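# Tie a tight rope knot and leave it lying

## Task

Make a tight knot in the rope and leave it lying on the table. It only counts if the knot holds by itself, not because a gripper is still holding it. When finished, open the grippers, release the rope and pull the arms away from it.

## Robot and tools

Robot and frame. There are two six-joint xArm-style arms, left_arm and right_arm, each with a parallel two-finger gripper. All poses use one scene frame. Its origin is on the table surface midway between the arms, +z is up, +x points out across the table, and left_arm sits on the +y side. The names left and right refer to the arms, not to sides of any image. Base of left_arm: (+0.027, +0.282, 0) m, quat_wxyz (+0.997, 0, 0, -0.073). Base of right_arm: (+0.049, -0.308, 0) m, quat_wxyz (+1.000, 0, 0, -0.027). Joint ranges (rad): waist and forearm roll and wrist roll -6.283 to 6.283, shoulder -2.059 to 2.094, elbow -3.927 to 0.192, wrist pitch -1.693 to 3.142. The elbow never fully straightens.

Gripper axes. The fingers extend along the gripper's own +z axis and close along its y axis. end_effector_position is the spot between the finger pads when closed, roughly 2 cm short of the tips; closing pushes the tips about 10 mm further along +z.

execute_actions(actions). actions is a list of actions. Each action is a table of 0 to 15 rows, one row per 1/30 s control step, lasting 0.5 s in total; if fewer than 15 rows are given, the final row repeats. Every row has exactly 16 numbers covering both arms even if one is idle: left_arm x, y, z, qw, qx, qy, qz, opening, then right_arm the same eight. x, y, z is an absolute target for that gripper's end_effector_position in metres, scene frame; the quaternion is an absolute orientation target, w first. opening runs from -1 (closed) to +1 (fully open, 0.084 m). An action is rejected for both arms if any target lies more than 0.6 m from that gripper's current position along any of the gripper's axes; a malformed action, or a first action failing that check against the last reported state, rejects the whole call. An empty list just returns the state and images. Each step the command is clipped to within 70 mm and 16 degrees of the measured pose, so a distant target takes several actions; after an action the arm stops at its last clipped pose, so keep sending the target. To hold an orientation, resend your own fixed quaternion, not the drifting one read back.

move(target, speed, blocking). target is one 16-number row, same layout and meaning as above (absolute poses plus openings). Both grippers travel in straight lines, finishing together, over 0.5 to 10 s; beyond 10 s they halt short. speed is the path's top speed in m/s, 0.002 to 0.5, default 0.25; rotation is capped at twice that value in rad/s, taking the shorter way round. Paths ignore obstacles and the other arm; grippers can lag, wander, and overshoot speed, mostly near full reach. Openings are applied at the start. Faster contact hits harder, and aiming further beyond a contact presses harder. The result adds a move: line giving the ending (done, off_target, moving, held, fault) and any limits (limits=paced: the pose was clipped; limits=held: a check blocked some steps, after which the arm may surge), plus each gripper's distance from its target. With blocking=false the reply arrives after 0.5 s while motion continues; check with wait(0), and until an ending is shown, further moves and execute_actions are rejected unless you wait or stop.

wait(seconds): 0 to 10; the arms keep their last command and any running move carries on. stop(): brakes a running move, needing some distance, more when fast; fingers keep moving. zoom_image(camera, region): enlarged crop of a camera's newest image; region is [x0, y0, x1, y1] in pixels from the top-left, at most 504 by 504. Cameras: cam_head_left, cam_head_right, cam_high, cam_low, cam_left_wrist, cam_right_wrist, each 896x504, OpenCV-style calibration supplied (fixed cameras may be off by about 2.3 degrees and 9 mm). read_manual(section): only licence text, "licences"; no motion. finished_scene(scene): give the current scene number; it ends the scene permanently once the last command has settled and reports success. A reply with no tool call ends everything.

Results. The state line lists, per arm, gripper position, quat_wxyz and velocities; printed position gets less accurate at long reach. A Hand target line shows where the controller is currently steering each gripper. A pose unreachable line means the clearance check altered or blocked that arm's command. grip_measured is the actual finger opening on the -1..+1 scale; to grasp, command clearly below it (lower means a firmer squeeze, up to about 24 N per pad for items up to ~6 cm). Fast closing can squeeze too hard. MOTOR HOT appears at 65 °C; at 80 °C an OVER-TEMPERATURE FAULT brakes that arm until it cools, so avoid holding loads idle. A torque fault (load limits N m: waist 44.5, shoulder 44.5, elbow 26.7, forearm roll 26.7, wrist pitch 17.8, wrist roll 17.8, held weight included) makes the arm back off, freeze 10 s and drop the rest of the call. An arm to be kept still should receive its last reported pose each call.

Avoid: any rope hanging past the table edge, pushing items off the table, jamming one rope section deep into another, arms colliding or pressing each other, slams, drops and hard pushes. Loose objects can occasionally be nudged by outside forces. Remember the simulation runs while you think, with the robot holding its last command.

Each tool is called after "Request:" by a JSON object that holds its "fn" and its "kwargs".

## Session

I'll start by checking the current state of the scene.

Request:
{"fn": "execute_actions", "kwargs": {"actions": []}}

Scene clock: 0.00 s.
left_arm: end_effector_position=(+0.8013, +0.3287, +0.1783) grip_measured=+1.00 end_effector_quat_wxyz=(+0.278, -0.051, +0.900, -0.332) end_effector_velocity=(+0.000, +0.002, +0.000) end_effector_angular_velocity=(+0.002, -0.002, +0.001) | right_arm: end_effector_position=(+0.0599, -0.2387, +0.3559) grip_measured=+1.00 end_effector_quat_wxyz=(+0.524, +0.702, -0.041, -0.481) end_effector_velocity=(-0.000, +0.000, +0.000) end_effector_angular_velocity=(+0.001, +0.002, -0.000)
Joint positions: left_arm=[ 0.375  0.9   -2.062 -1.017  0.919 -2.472  0.084] | right_arm=[ 0.922 -0.247 -0.73   0.179  2.551  1.035  0.084]
Joint velocities: left_arm=[ 0.002 -0.001  0.     0.    -0.001  0.002 -0.   ] | right_arm=[-0.    -0.    -0.001  0.     0.001 -0.002  0.   ]
Motor temperatures (°C, as the motors report them): left_arm=[28 30 23 28 32 30] | right_arm=[27 29 30 34 27 30]
Hand target (left_arm): +0.801, +0.329, +0.178; +0.278, -0.051, +0.900, -0.332
Hand target (right_arm): +0.060, -0.239, +0.356; +0.524, +0.702, -0.041, -0.481

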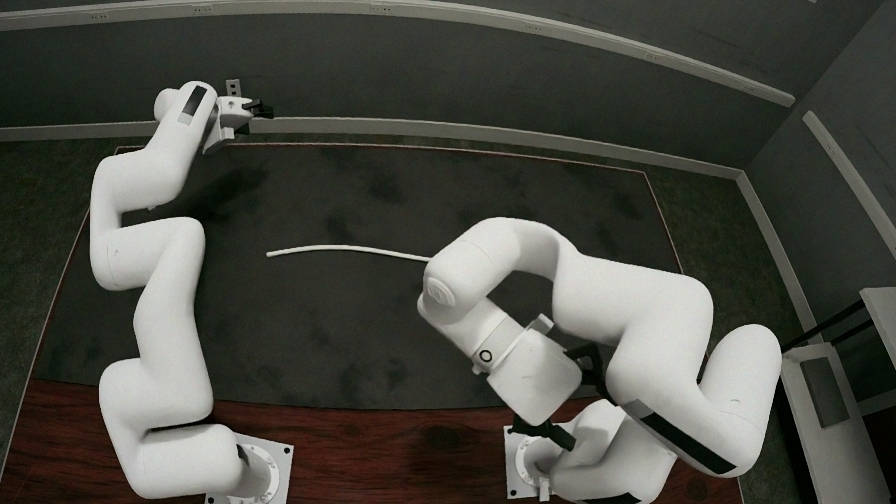

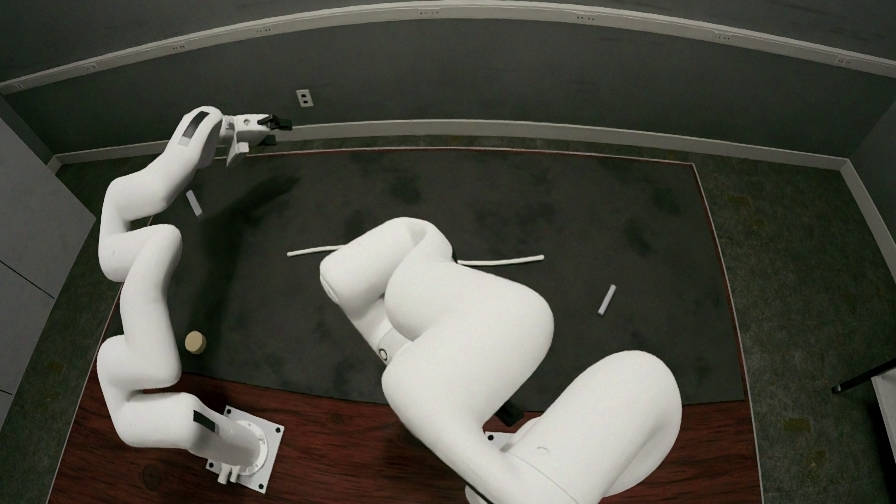

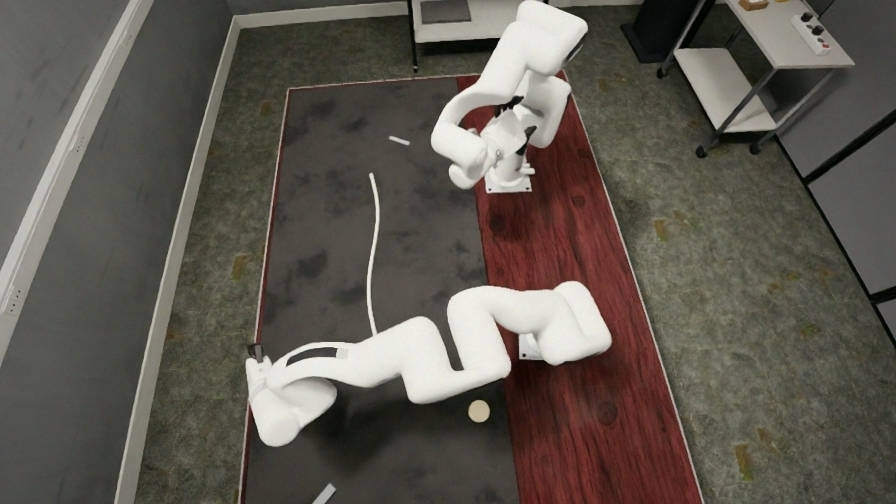

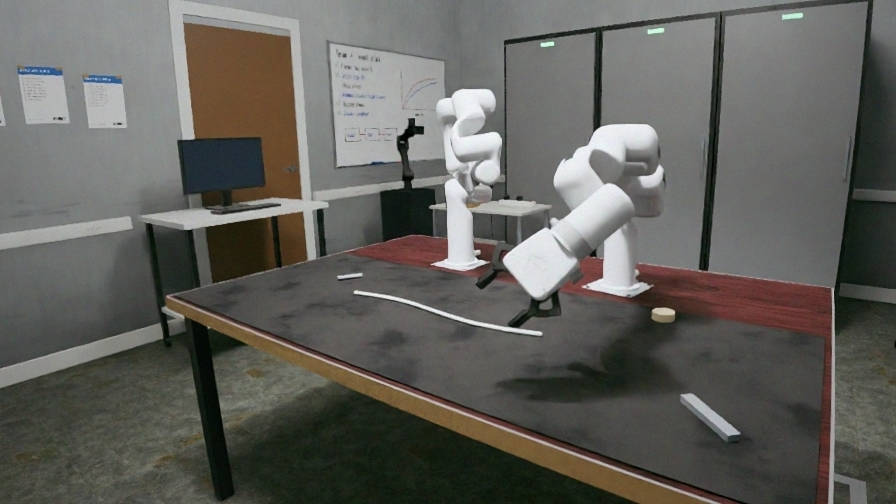

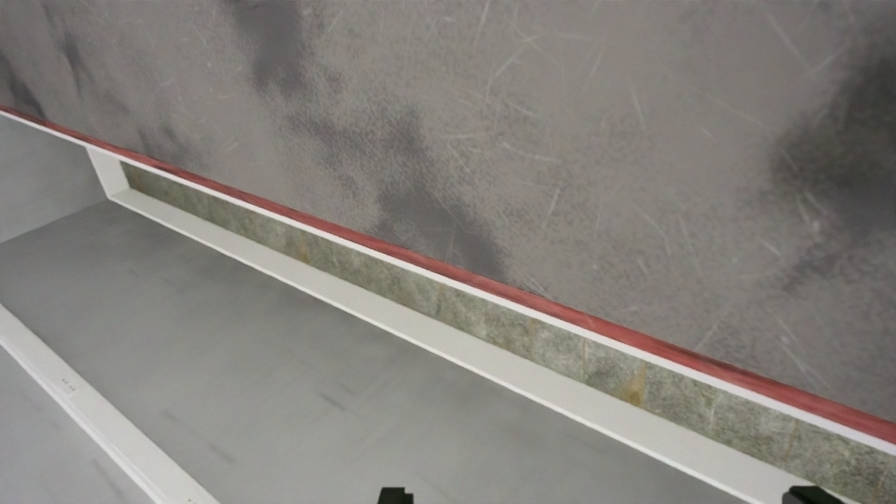

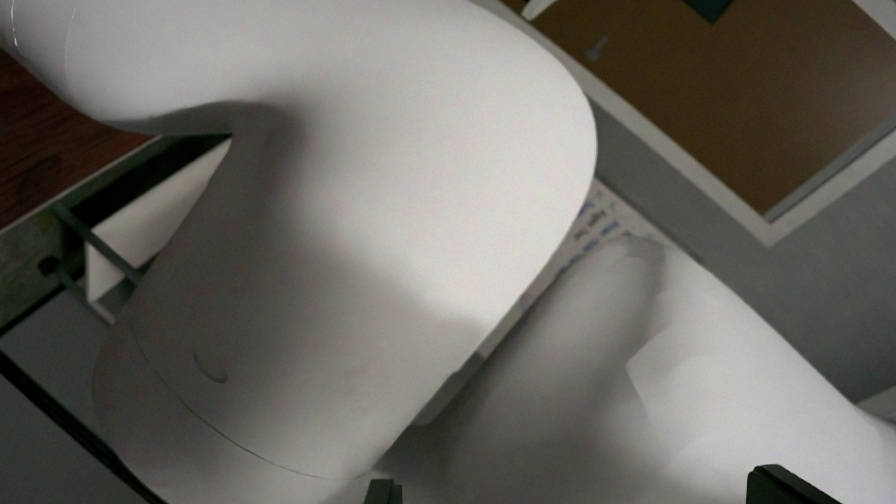

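Request:
{"fn": "move", "kwargs": {"target": [0.535, 0.235, 0.17, 0, -0.7071, 0.7071, 0, 0.2, 0.38, -0.22, 0.22, 0, 0.98, 0.2, 0, 0.2], "speed": 0.5}}

Scene clock: 6.13 s.
left_arm: end_effector_position=(+0.5351, +0.2350, +0.1691) grip_measured=+0.19 end_effector_quat_wxyz=(-0.001, +0.708, -0.706, +0.000) end_effector_velocity=(-0.001, -0.001, +0.001) end_effector_angular_velocity=(+0.005, +0.008, +0.007) | right_arm: end_effector_position=(+0.3794, -0.2207, +0.2193) grip_measured=+0.19 end_effector_quat_wxyz=(-0.002, +0.980, +0.198, -0.002) end_effector_velocity=(+0.001, -0.000, -0.002) end_effector_angular_velocity=(+0.010, +0.000, +0.004)
Joint positions: left_arm=[ 0.053  0.177 -1.185  0.002  1.007 -4.808  0.052] | right_arm=[ 0.309 -0.454 -0.679  0.004  1.136 -0.146  0.052]
Joint velocities: left_arm=[-0.003  0.002 -0.006  0.005  0.013 -0.013  0.   ] | right_arm=[-0.007  0.003  0.004  0.011 -0.009 -0.015  0.   ]
Motor temperatures (°C, as the motors report them): left_arm=[28 31 26 28 32 30] | right_arm=[27 29 33 34 27 30]
Hand target (left_arm): +0.535, +0.235, +0.169; -0.001, +0.708, -0.706, -0.000
Hand target (right_arm): +0.380, -0.221, +0.219; -0.002, +0.980, +0.198, -0.002
Off the commanded pose (left_arm): 0.001 m, 0 deg.
Off the commanded pose (right_arm): 0.001 m, 0 deg.
move: done
camera_calibration (this result's frames):
cam_left_wrist: T_world_to_cam=[[-0.999959, -0.00158166, -0.00892187, 0.572242], [-0.00137843, 0.99974, -0.0227395, -0.161574], [0.00895552, -0.0227263, -0.999702, 0.29753], [0, 0, 0, 1]] pos_world=[0.569331, 0.169199, 0.298872]
cam_right_wrist: T_world_to_cam=[[0.371364, -0.92847, 0.00566232, -0.320036], [-0.928447, -0.371397, -0.00705734, 0.338138], [0.0086555, -0.00263633, -0.999959, 0.344736], [0, 0, 0, 1]] pos_world=[0.429809, -0.170652, 0.348921]

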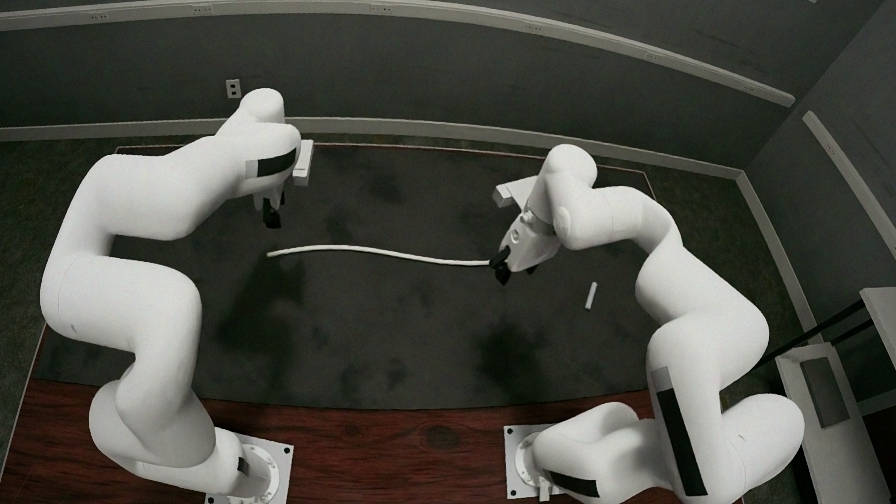

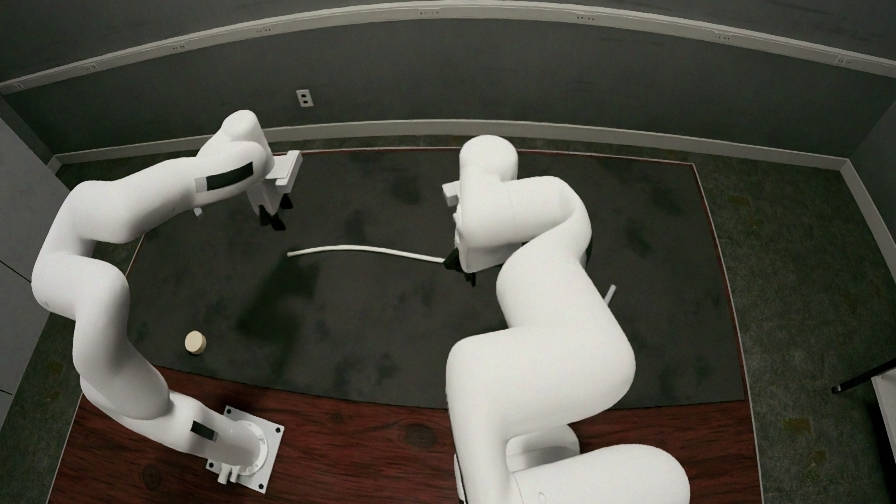

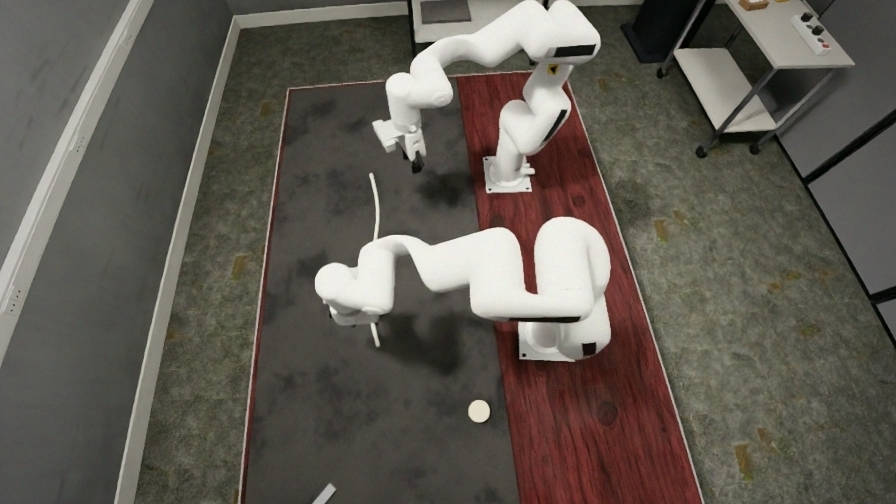

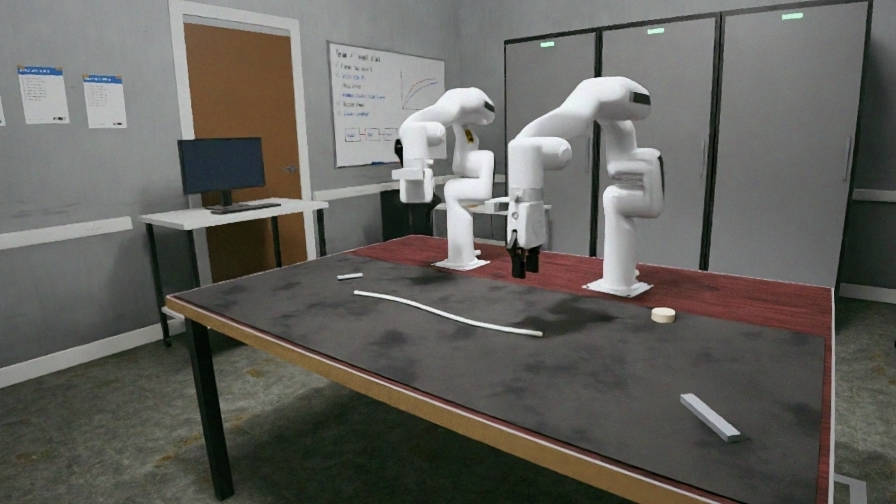

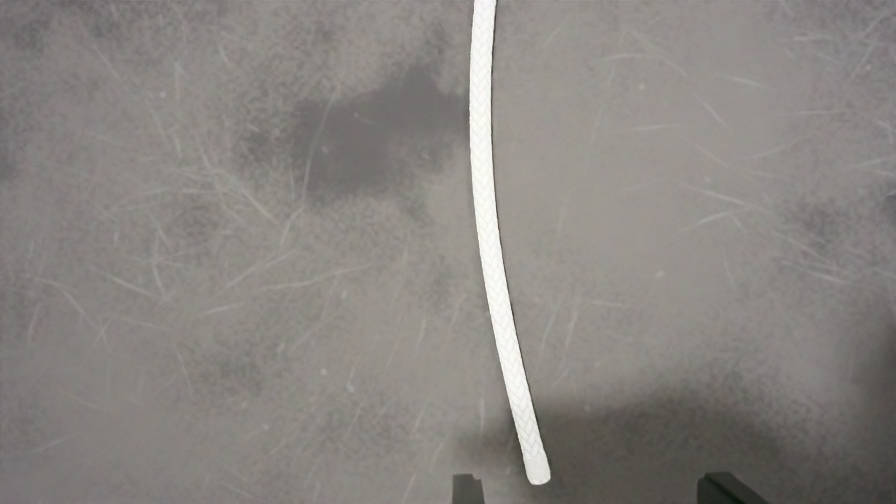

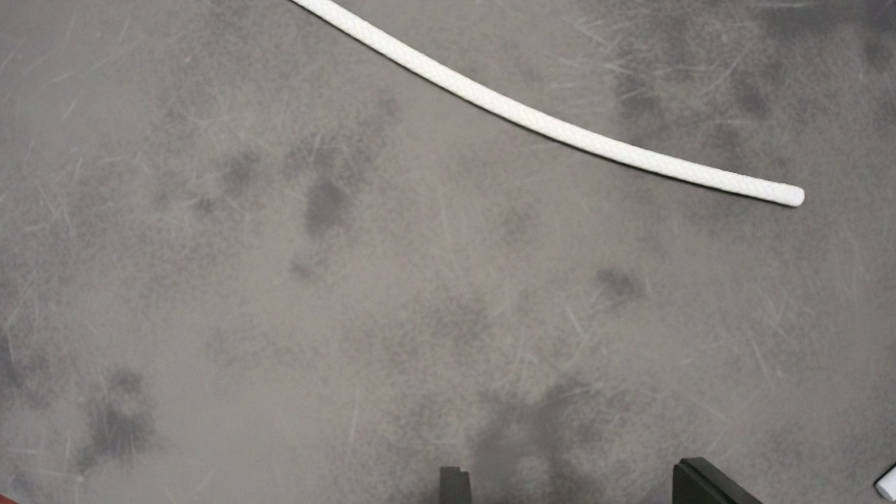

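Request:
{"fn": "move", "kwargs": {"target": [0.533, 0.245, 0.04, 0, 0.772, -0.636, 0, 0.0, 0.538, -0.332, 0.06, 0, 0.777, -0.629, 0, 0.0], "speed": 0.5}}

Scene clock: 9.70 s.
left_arm: end_effector_position=(+0.5334, +0.2451, +0.0401) grip_measured=-0.01 end_effector_quat_wxyz=(-0.000, +0.772, -0.636, +0.000) end_effector_velocity=(-0.000, +0.001, -0.001) end_effector_angular_velocity=(+0.000, +0.001, -0.000) | right_arm: end_effector_position=(+0.5370, -0.3319, +0.0603) grip_measured=-0.01 end_effector_quat_wxyz=(-0.001, +0.778, -0.629, -0.000) end_effector_velocity=(+0.000, -0.001, -0.002) end_effector_angular_velocity=(-0.002, +0.003, -0.011)
Joint positions: left_arm=[ 0.073  0.387 -1.063  0.001  0.675 -4.978  0.044] | right_arm=[ 0.003  0.291 -0.99   0.002  0.699  1.308  0.044]
Joint velocities: left_arm=[ 0.002  0.002  0.001  0.001 -0.002  0.002  0.   ] | right_arm=[-0.001  0.007 -0.005 -0.004  0.001  0.012 -0.   ]
Motor temperatures (°C, as the motors report them): left_arm=[28 31 28 28 32 30] | right_arm=[27 29 34 34 27 30]
Hand target (left_arm): +0.533, +0.245, +0.040; -0.000, +0.772, -0.636, -0.000
Hand target (right_arm): +0.537, -0.332, +0.060; -0.000, +0.777, -0.629, -0.000
Off the commanded pose (left_arm): 0.000 m, 0 deg.
Off the commanded pose (right_arm): 0.001 m, 0 deg.
move: done
camera_calibration (this result's frames):
cam_left_wrist: T_world_to_cam=[[-0.981481, -0.191409, -0.00764711, 0.606082], [-0.191183, 0.981268, -0.0237113, -0.0687389], [0.0120424, -0.0218102, -0.99969, 0.166912], [0, 0, 0, 1]] pos_world=[0.579706, 0.187101, 0.169865]
cam_right_wrist: T_world_to_cam=[[-0.981473, -0.191384, 0.00910431, 0.48995], [-0.19146, 0.981465, -0.00832989, 0.495353], [-0.00734135, -0.00991867, -0.999924, 0.190238], [0, 0, 0, 1]] pos_world=[0.577109, -0.390516, 0.189889]

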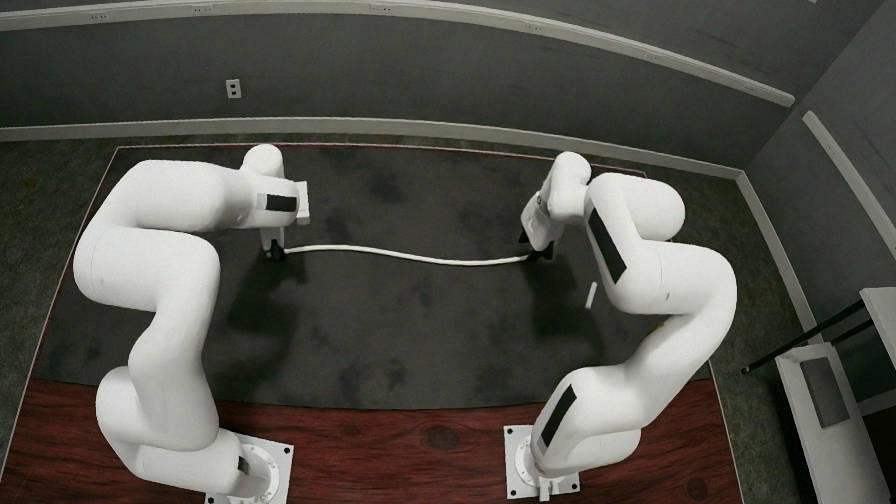

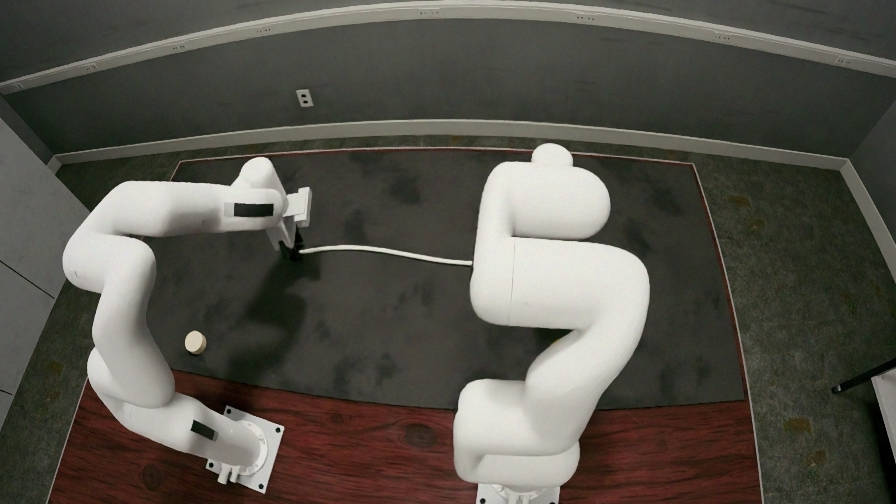

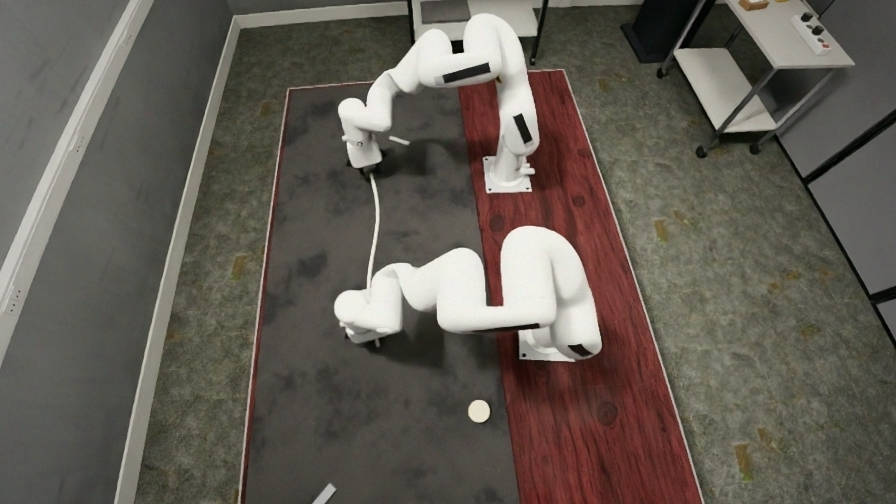

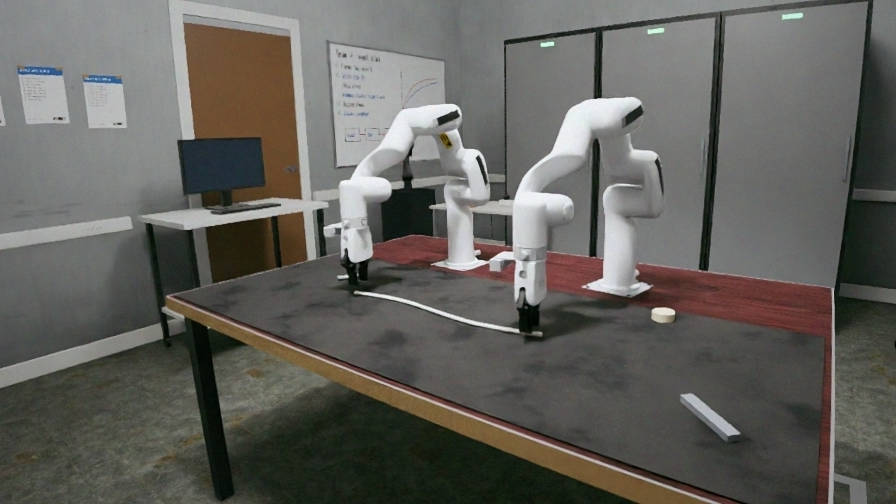

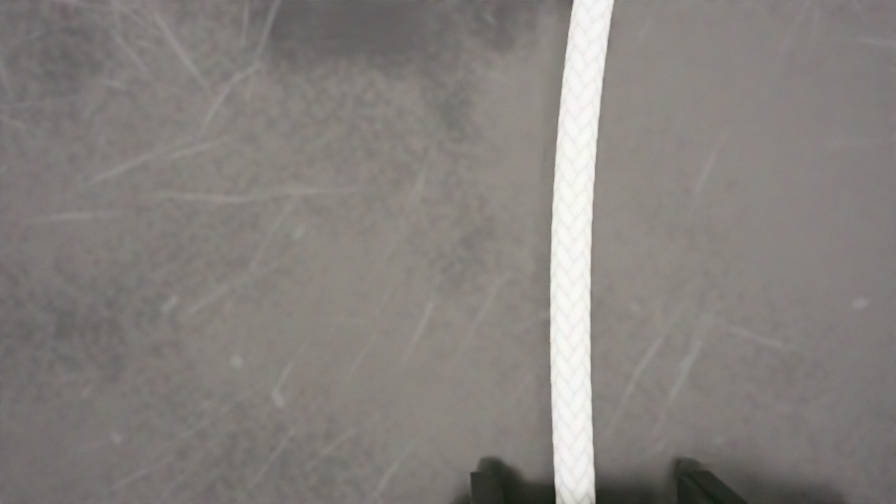

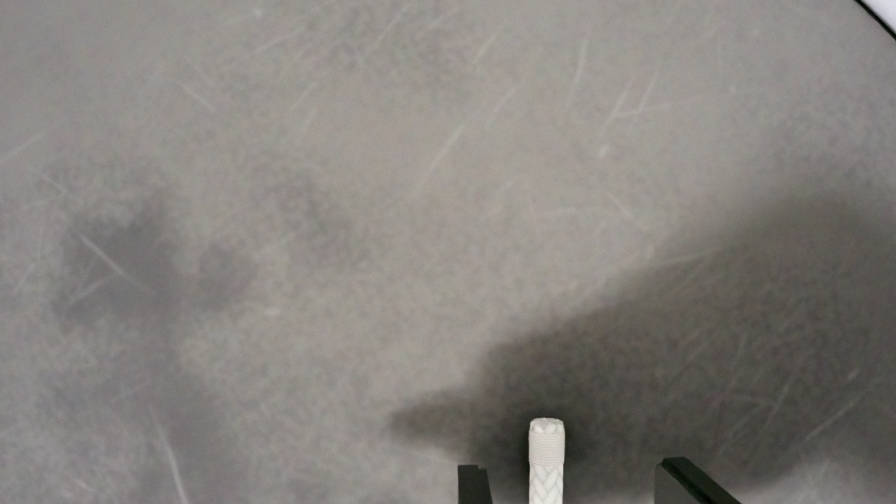

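Request:
{"fn": "zoom_image", "kwargs": {"camera": "cam_low", "region": [470, 270, 590, 350]}}

Request:
{"fn": "move", "kwargs": {"target": [0.533, 0.245, 0.024, 0, 0.772, -0.636, 0, 0.0, 0.535, -0.321, 0.024, 0, 0.777, -0.629, 0, 0.0], "speed": 0.08}}

Region (470, 270, 590, 350) of cam_low's 896x504 image, scaled by 4.200, with more detail than that image has.

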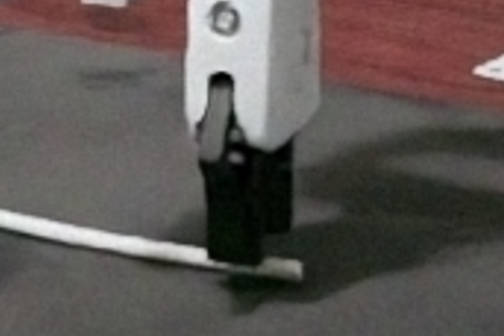

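Scene clock: 10.83 s.
left_arm: end_effector_position=(+0.5332, +0.2450, +0.0248) grip_measured=-0.01 end_effector_quat_wxyz=(-0.000, +0.772, -0.636, +0.000) end_effector_velocity=(+0.000, +0.000, -0.001) end_effector_angular_velocity=(-0.001, -0.001, +0.001) | right_arm: end_effector_position=(+0.5352, -0.3211, +0.0246) grip_measured=-0.01 end_effector_quat_wxyz=(-0.000, +0.777, -0.629, +0.000) end_effector_velocity=(-0.001, +0.000, -0.003) end_effector_angular_velocity=(-0.000, +0.002, -0.000)
Joint positions: left_arm=[ 0.073  0.42  -1.059  0.     0.638 -4.978  0.043] | right_arm=[ 0.026  0.365 -0.97   0.     0.604  1.333  0.044]
Joint velocities: left_arm=[ 0.001  0.002  0.    -0.001 -0.003  0.     0.   ] | right_arm=[ 0.001  0.005  0.003 -0.001 -0.006  0.001  0.   ]
Motor temperatures (°C, as the motors report them): left_arm=[28 32 28 28 32 30] | right_arm=[27 29 34 34 27 30]
Hand target (left_arm): +0.533, +0.245, +0.024; -0.000, +0.772, -0.636, -0.000
Hand target (right_arm): +0.535, -0.321, +0.024; -0.000, +0.777, -0.629, +0.000
Off the commanded pose (left_arm): 0.001 m, 0 deg.
Off the commanded pose (right_arm): 0.001 m, 0 deg.
move: done
camera_calibration (this result's frames):
cam_left_wrist: T_world_to_cam=[[-0.981522, -0.191187, -0.00791998, 0.605731], [-0.190949, 0.981303, -0.0241623, -0.069183], [0.0123914, -0.0222035, -0.999677, 0.151495], [0, 0, 0, 1]] pos_world=[0.57945, 0.187061, 0.154572]
cam_right_wrist: T_world_to_cam=[[-0.981765, -0.18989, 0.00885854, 0.491195], [-0.189973, 0.981741, -0.00976189, 0.483407], [-0.0068431, -0.0112668, -0.999913, 0.153888], [0, 0, 0, 1]] pos_world=[0.575126, -0.379573, 0.154242]

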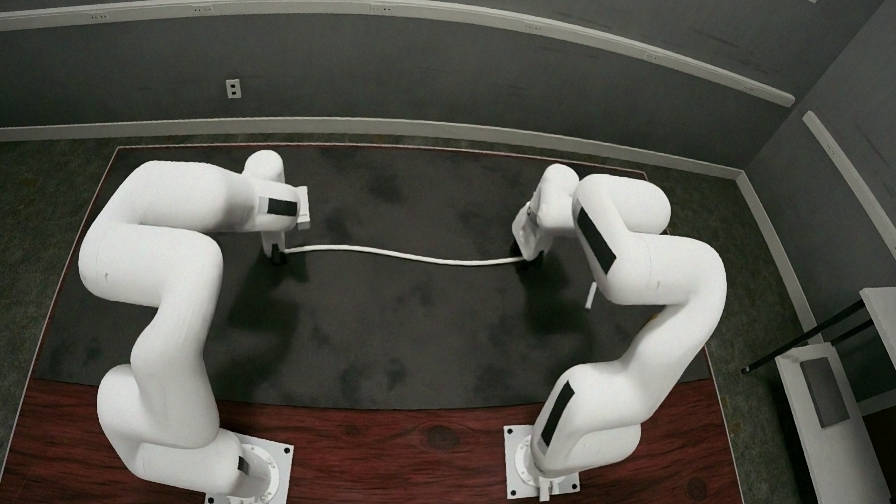

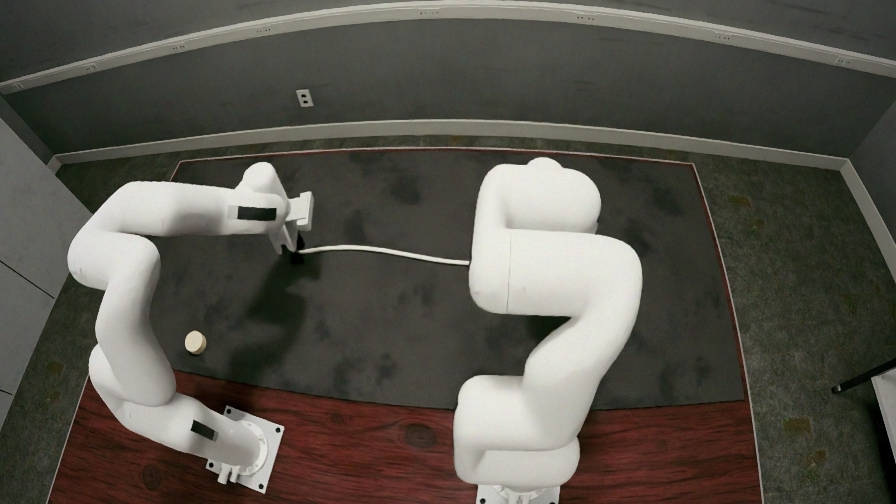

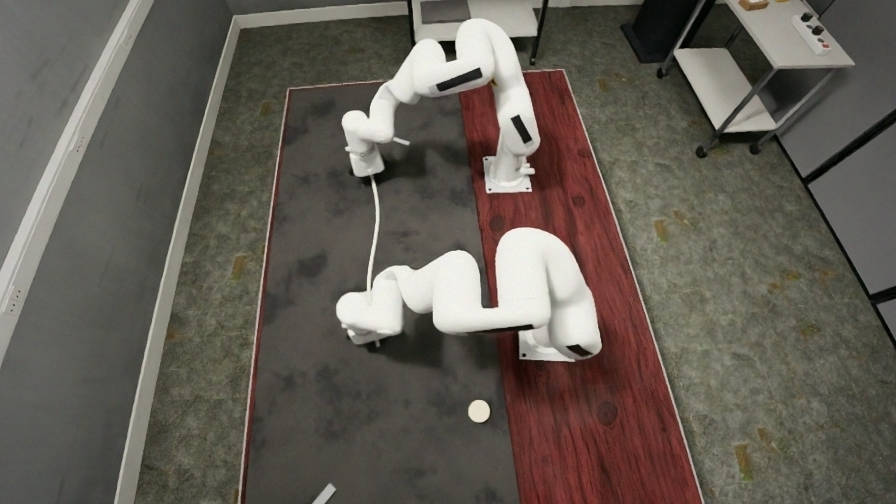

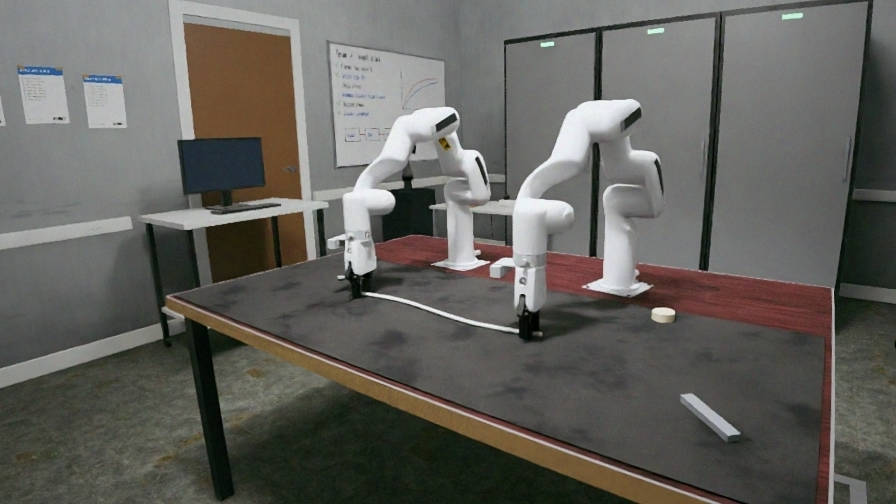

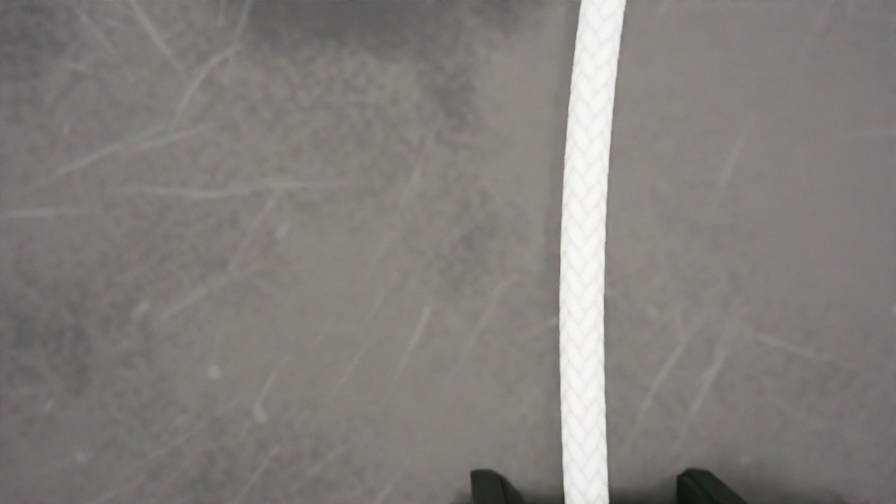

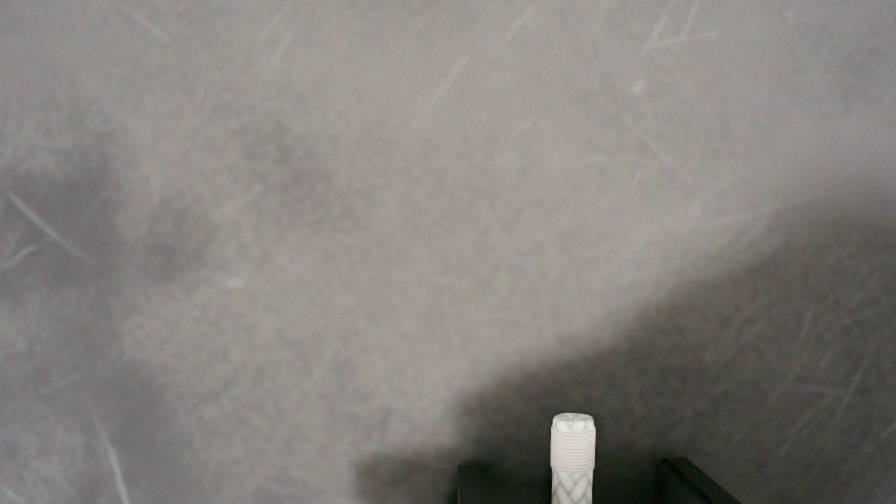

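Request:
{"fn": "execute_actions", "kwargs": {"actions": [[[0.533, 0.245, 0.023, 0, 0.772, -0.636, 0, -0.2, 0.535, -0.321, 0.023, 0, 0.777, -0.629, 0, -0.2],[0.533, 0.245, 0.023, 0, 0.772, -0.636, 0, -0.3, 0.535, -0.321, 0.023, 0, 0.777, -0.629, 0, -0.3],[0.533, 0.245, 0.023, 0, 0.772, -0.636, 0, -0.4, 0.535, -0.321, 0.023, 0, 0.777, -0.629, 0, -0.4],[0.533, 0.245, 0.023, 0, 0.772, -0.636, 0, -0.5, 0.535, -0.321, 0.023, 0, 0.777, -0.629, 0, -0.5],[0.533, 0.245, 0.023, 0, 0.772, -0.636, 0, -0.6, 0.535, -0.321, 0.023, 0, 0.777, -0.629, 0, -0.6],[0.533, 0.245, 0.023, 0, 0.772, -0.636, 0, -0.65, 0.535, -0.321, 0.023, 0, 0.777, -0.629, 0, -0.65],[0.533, 0.245, 0.023, 0, 0.772, -0.636, 0, -0.7, 0.535, -0.321, 0.023, 0, 0.777, -0.629, 0, -0.7],[0.533, 0.245, 0.023, 0, 0.772, -0.636, 0, -0.75, 0.535, -0.321, 0.023, 0, 0.777, -0.629, 0, -0.75],[0.533, 0.245, 0.023, 0, 0.772, -0.636, 0, -0.8, 0.535, -0.321, 0.023, 0, 0.777, -0.629, 0, -0.8],[0.533, 0.245, 0.023, 0, 0.772, -0.636, 0, -0.85, 0.535, -0.321, 0.023, 0, 0.777, -0.629, 0, -0.85],[0.533, 0.245, 0.023, 0, 0.772, -0.636, 0, -0.9, 0.535, -0.321, 0.023, 0, 0.777, -0.629, 0, -0.9]]]}}

Scene clock: 11.67 s.
left_arm: end_effector_position=(+0.5351, +0.2447, +0.0250) grip_measured=-0.79 end_effector_quat_wxyz=(-0.002, +0.772, -0.636, +0.002) end_effector_velocity=(-0.001, +0.001, -0.001) end_effector_angular_velocity=(-0.000, +0.003, +0.003) | right_arm: end_effector_position=(+0.5354, -0.3210, +0.0234) grip_measured=-0.79 end_effector_quat_wxyz=(-0.000, +0.777, -0.629, +0.000) end_effector_velocity=(-0.001, +0.001, -0.001) end_effector_angular_velocity=(+0.000, +0.003, -0.000)
Joint positions: left_arm=[ 0.072  0.422 -1.061 -0.     0.633 -4.978  0.009] | right_arm=[ 0.026  0.368 -0.971  0.     0.601  1.334  0.009]
Joint velocities: left_arm=[ 0.001  0.001  0.001 -0.     0.001 -0.002 -0.   ] | right_arm=[0.001 0.001 0.001 0.    0.001 0.001 0.   ]
Motor temperatures (°C, as the motors report them): left_arm=[28 31 28 28 32 30] | right_arm=[27 29 34 34 27 30]
Hand target (left_arm): +0.533, +0.245, +0.023; -0.000, +0.772, -0.636, -0.000
Hand target (right_arm): +0.535, -0.321, +0.023; -0.000, +0.777, -0.629, +0.000
Off the commanded pose (left_arm): 0.003 m, 0 deg.
Off the commanded pose (right_arm): 0.001 m, 0 deg.
camera_calibration (this result's frames):
cam_left_wrist: T_world_to_cam=[[-0.981521, -0.190913, -0.0130264, 0.607564], [-0.190538, 0.981345, -0.0256347, -0.0687372], [0.0176774, -0.022679, -0.999587, 0.148953], [0, 0, 0, 1]] pos_world=[0.580606, 0.186825, 0.155044]
cam_right_wrist: T_world_to_cam=[[-0.981768, -0.189891, 0.0085808, 0.491425], [-0.189972, 0.98174, -0.00985199, 0.483344], [-0.00655331, -0.0113025, -0.999915, 0.152547], [0, 0, 0, 1]] pos_world=[0.575286, -0.379477, 0.153079]

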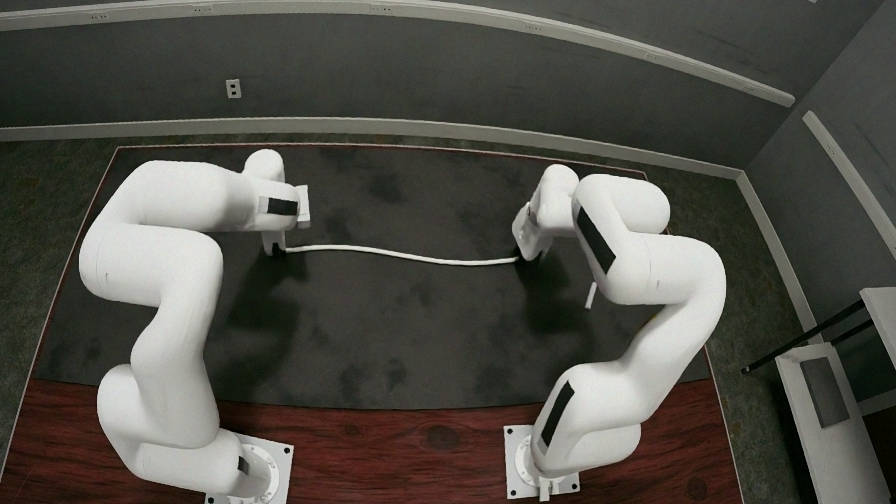

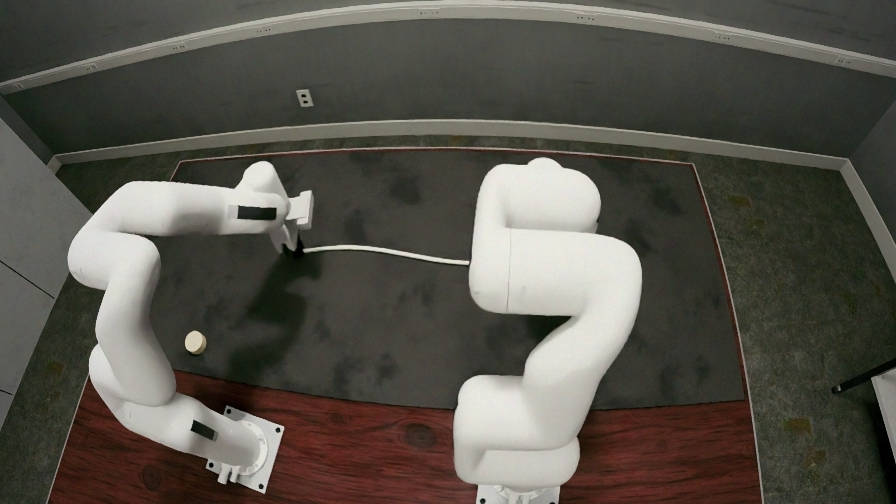

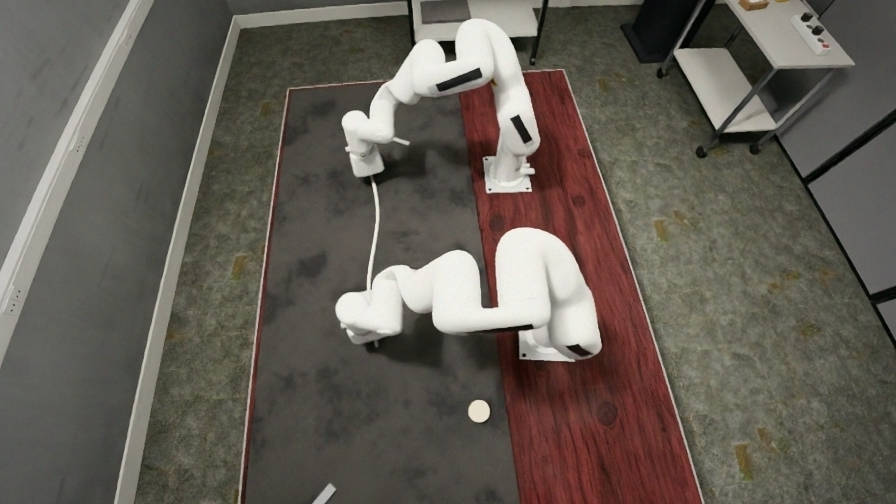

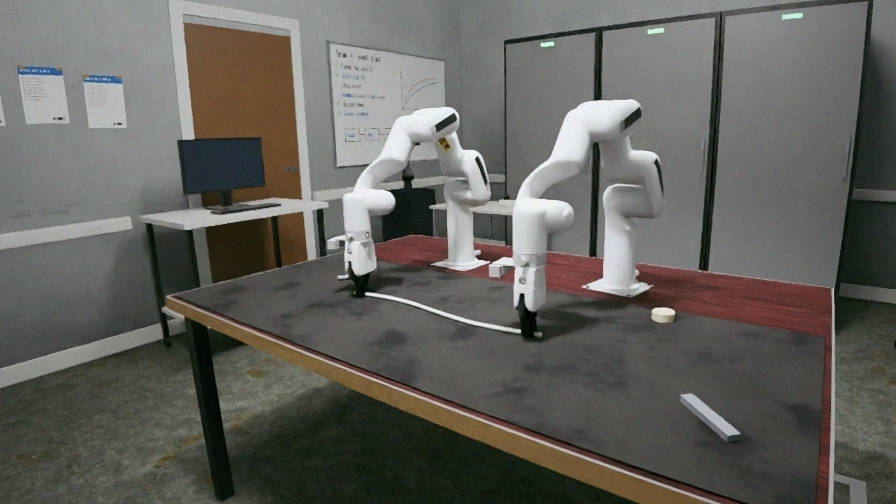

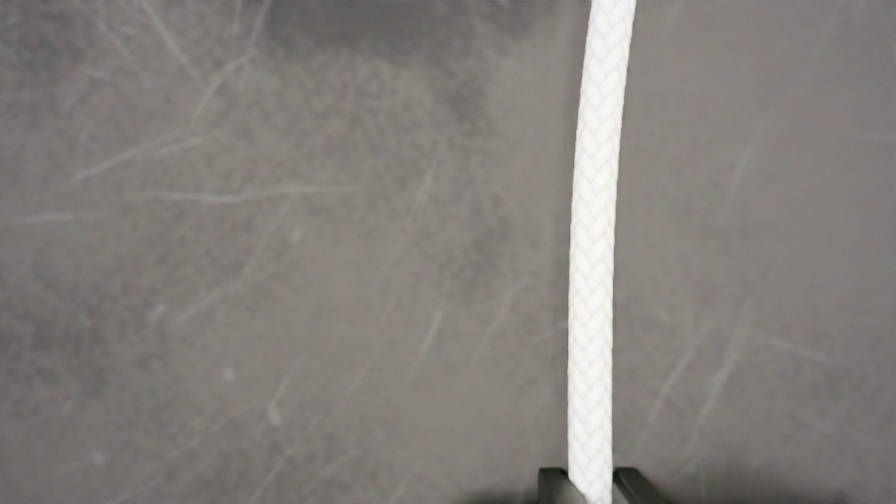

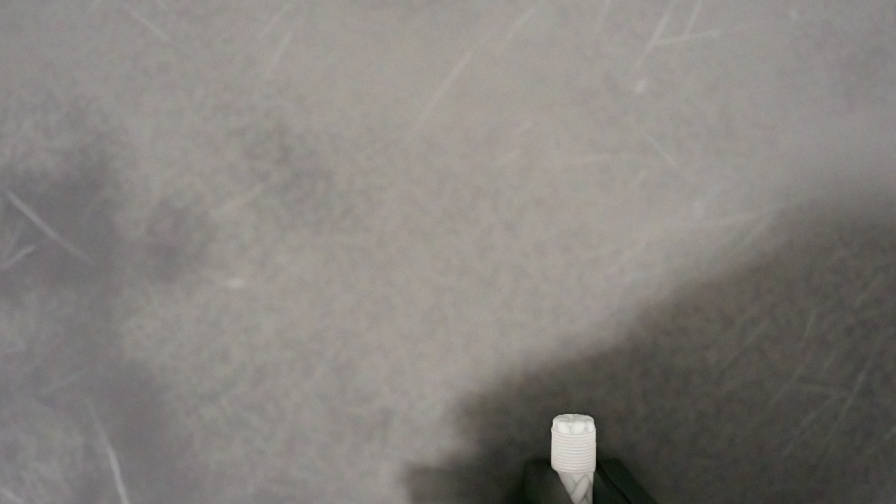

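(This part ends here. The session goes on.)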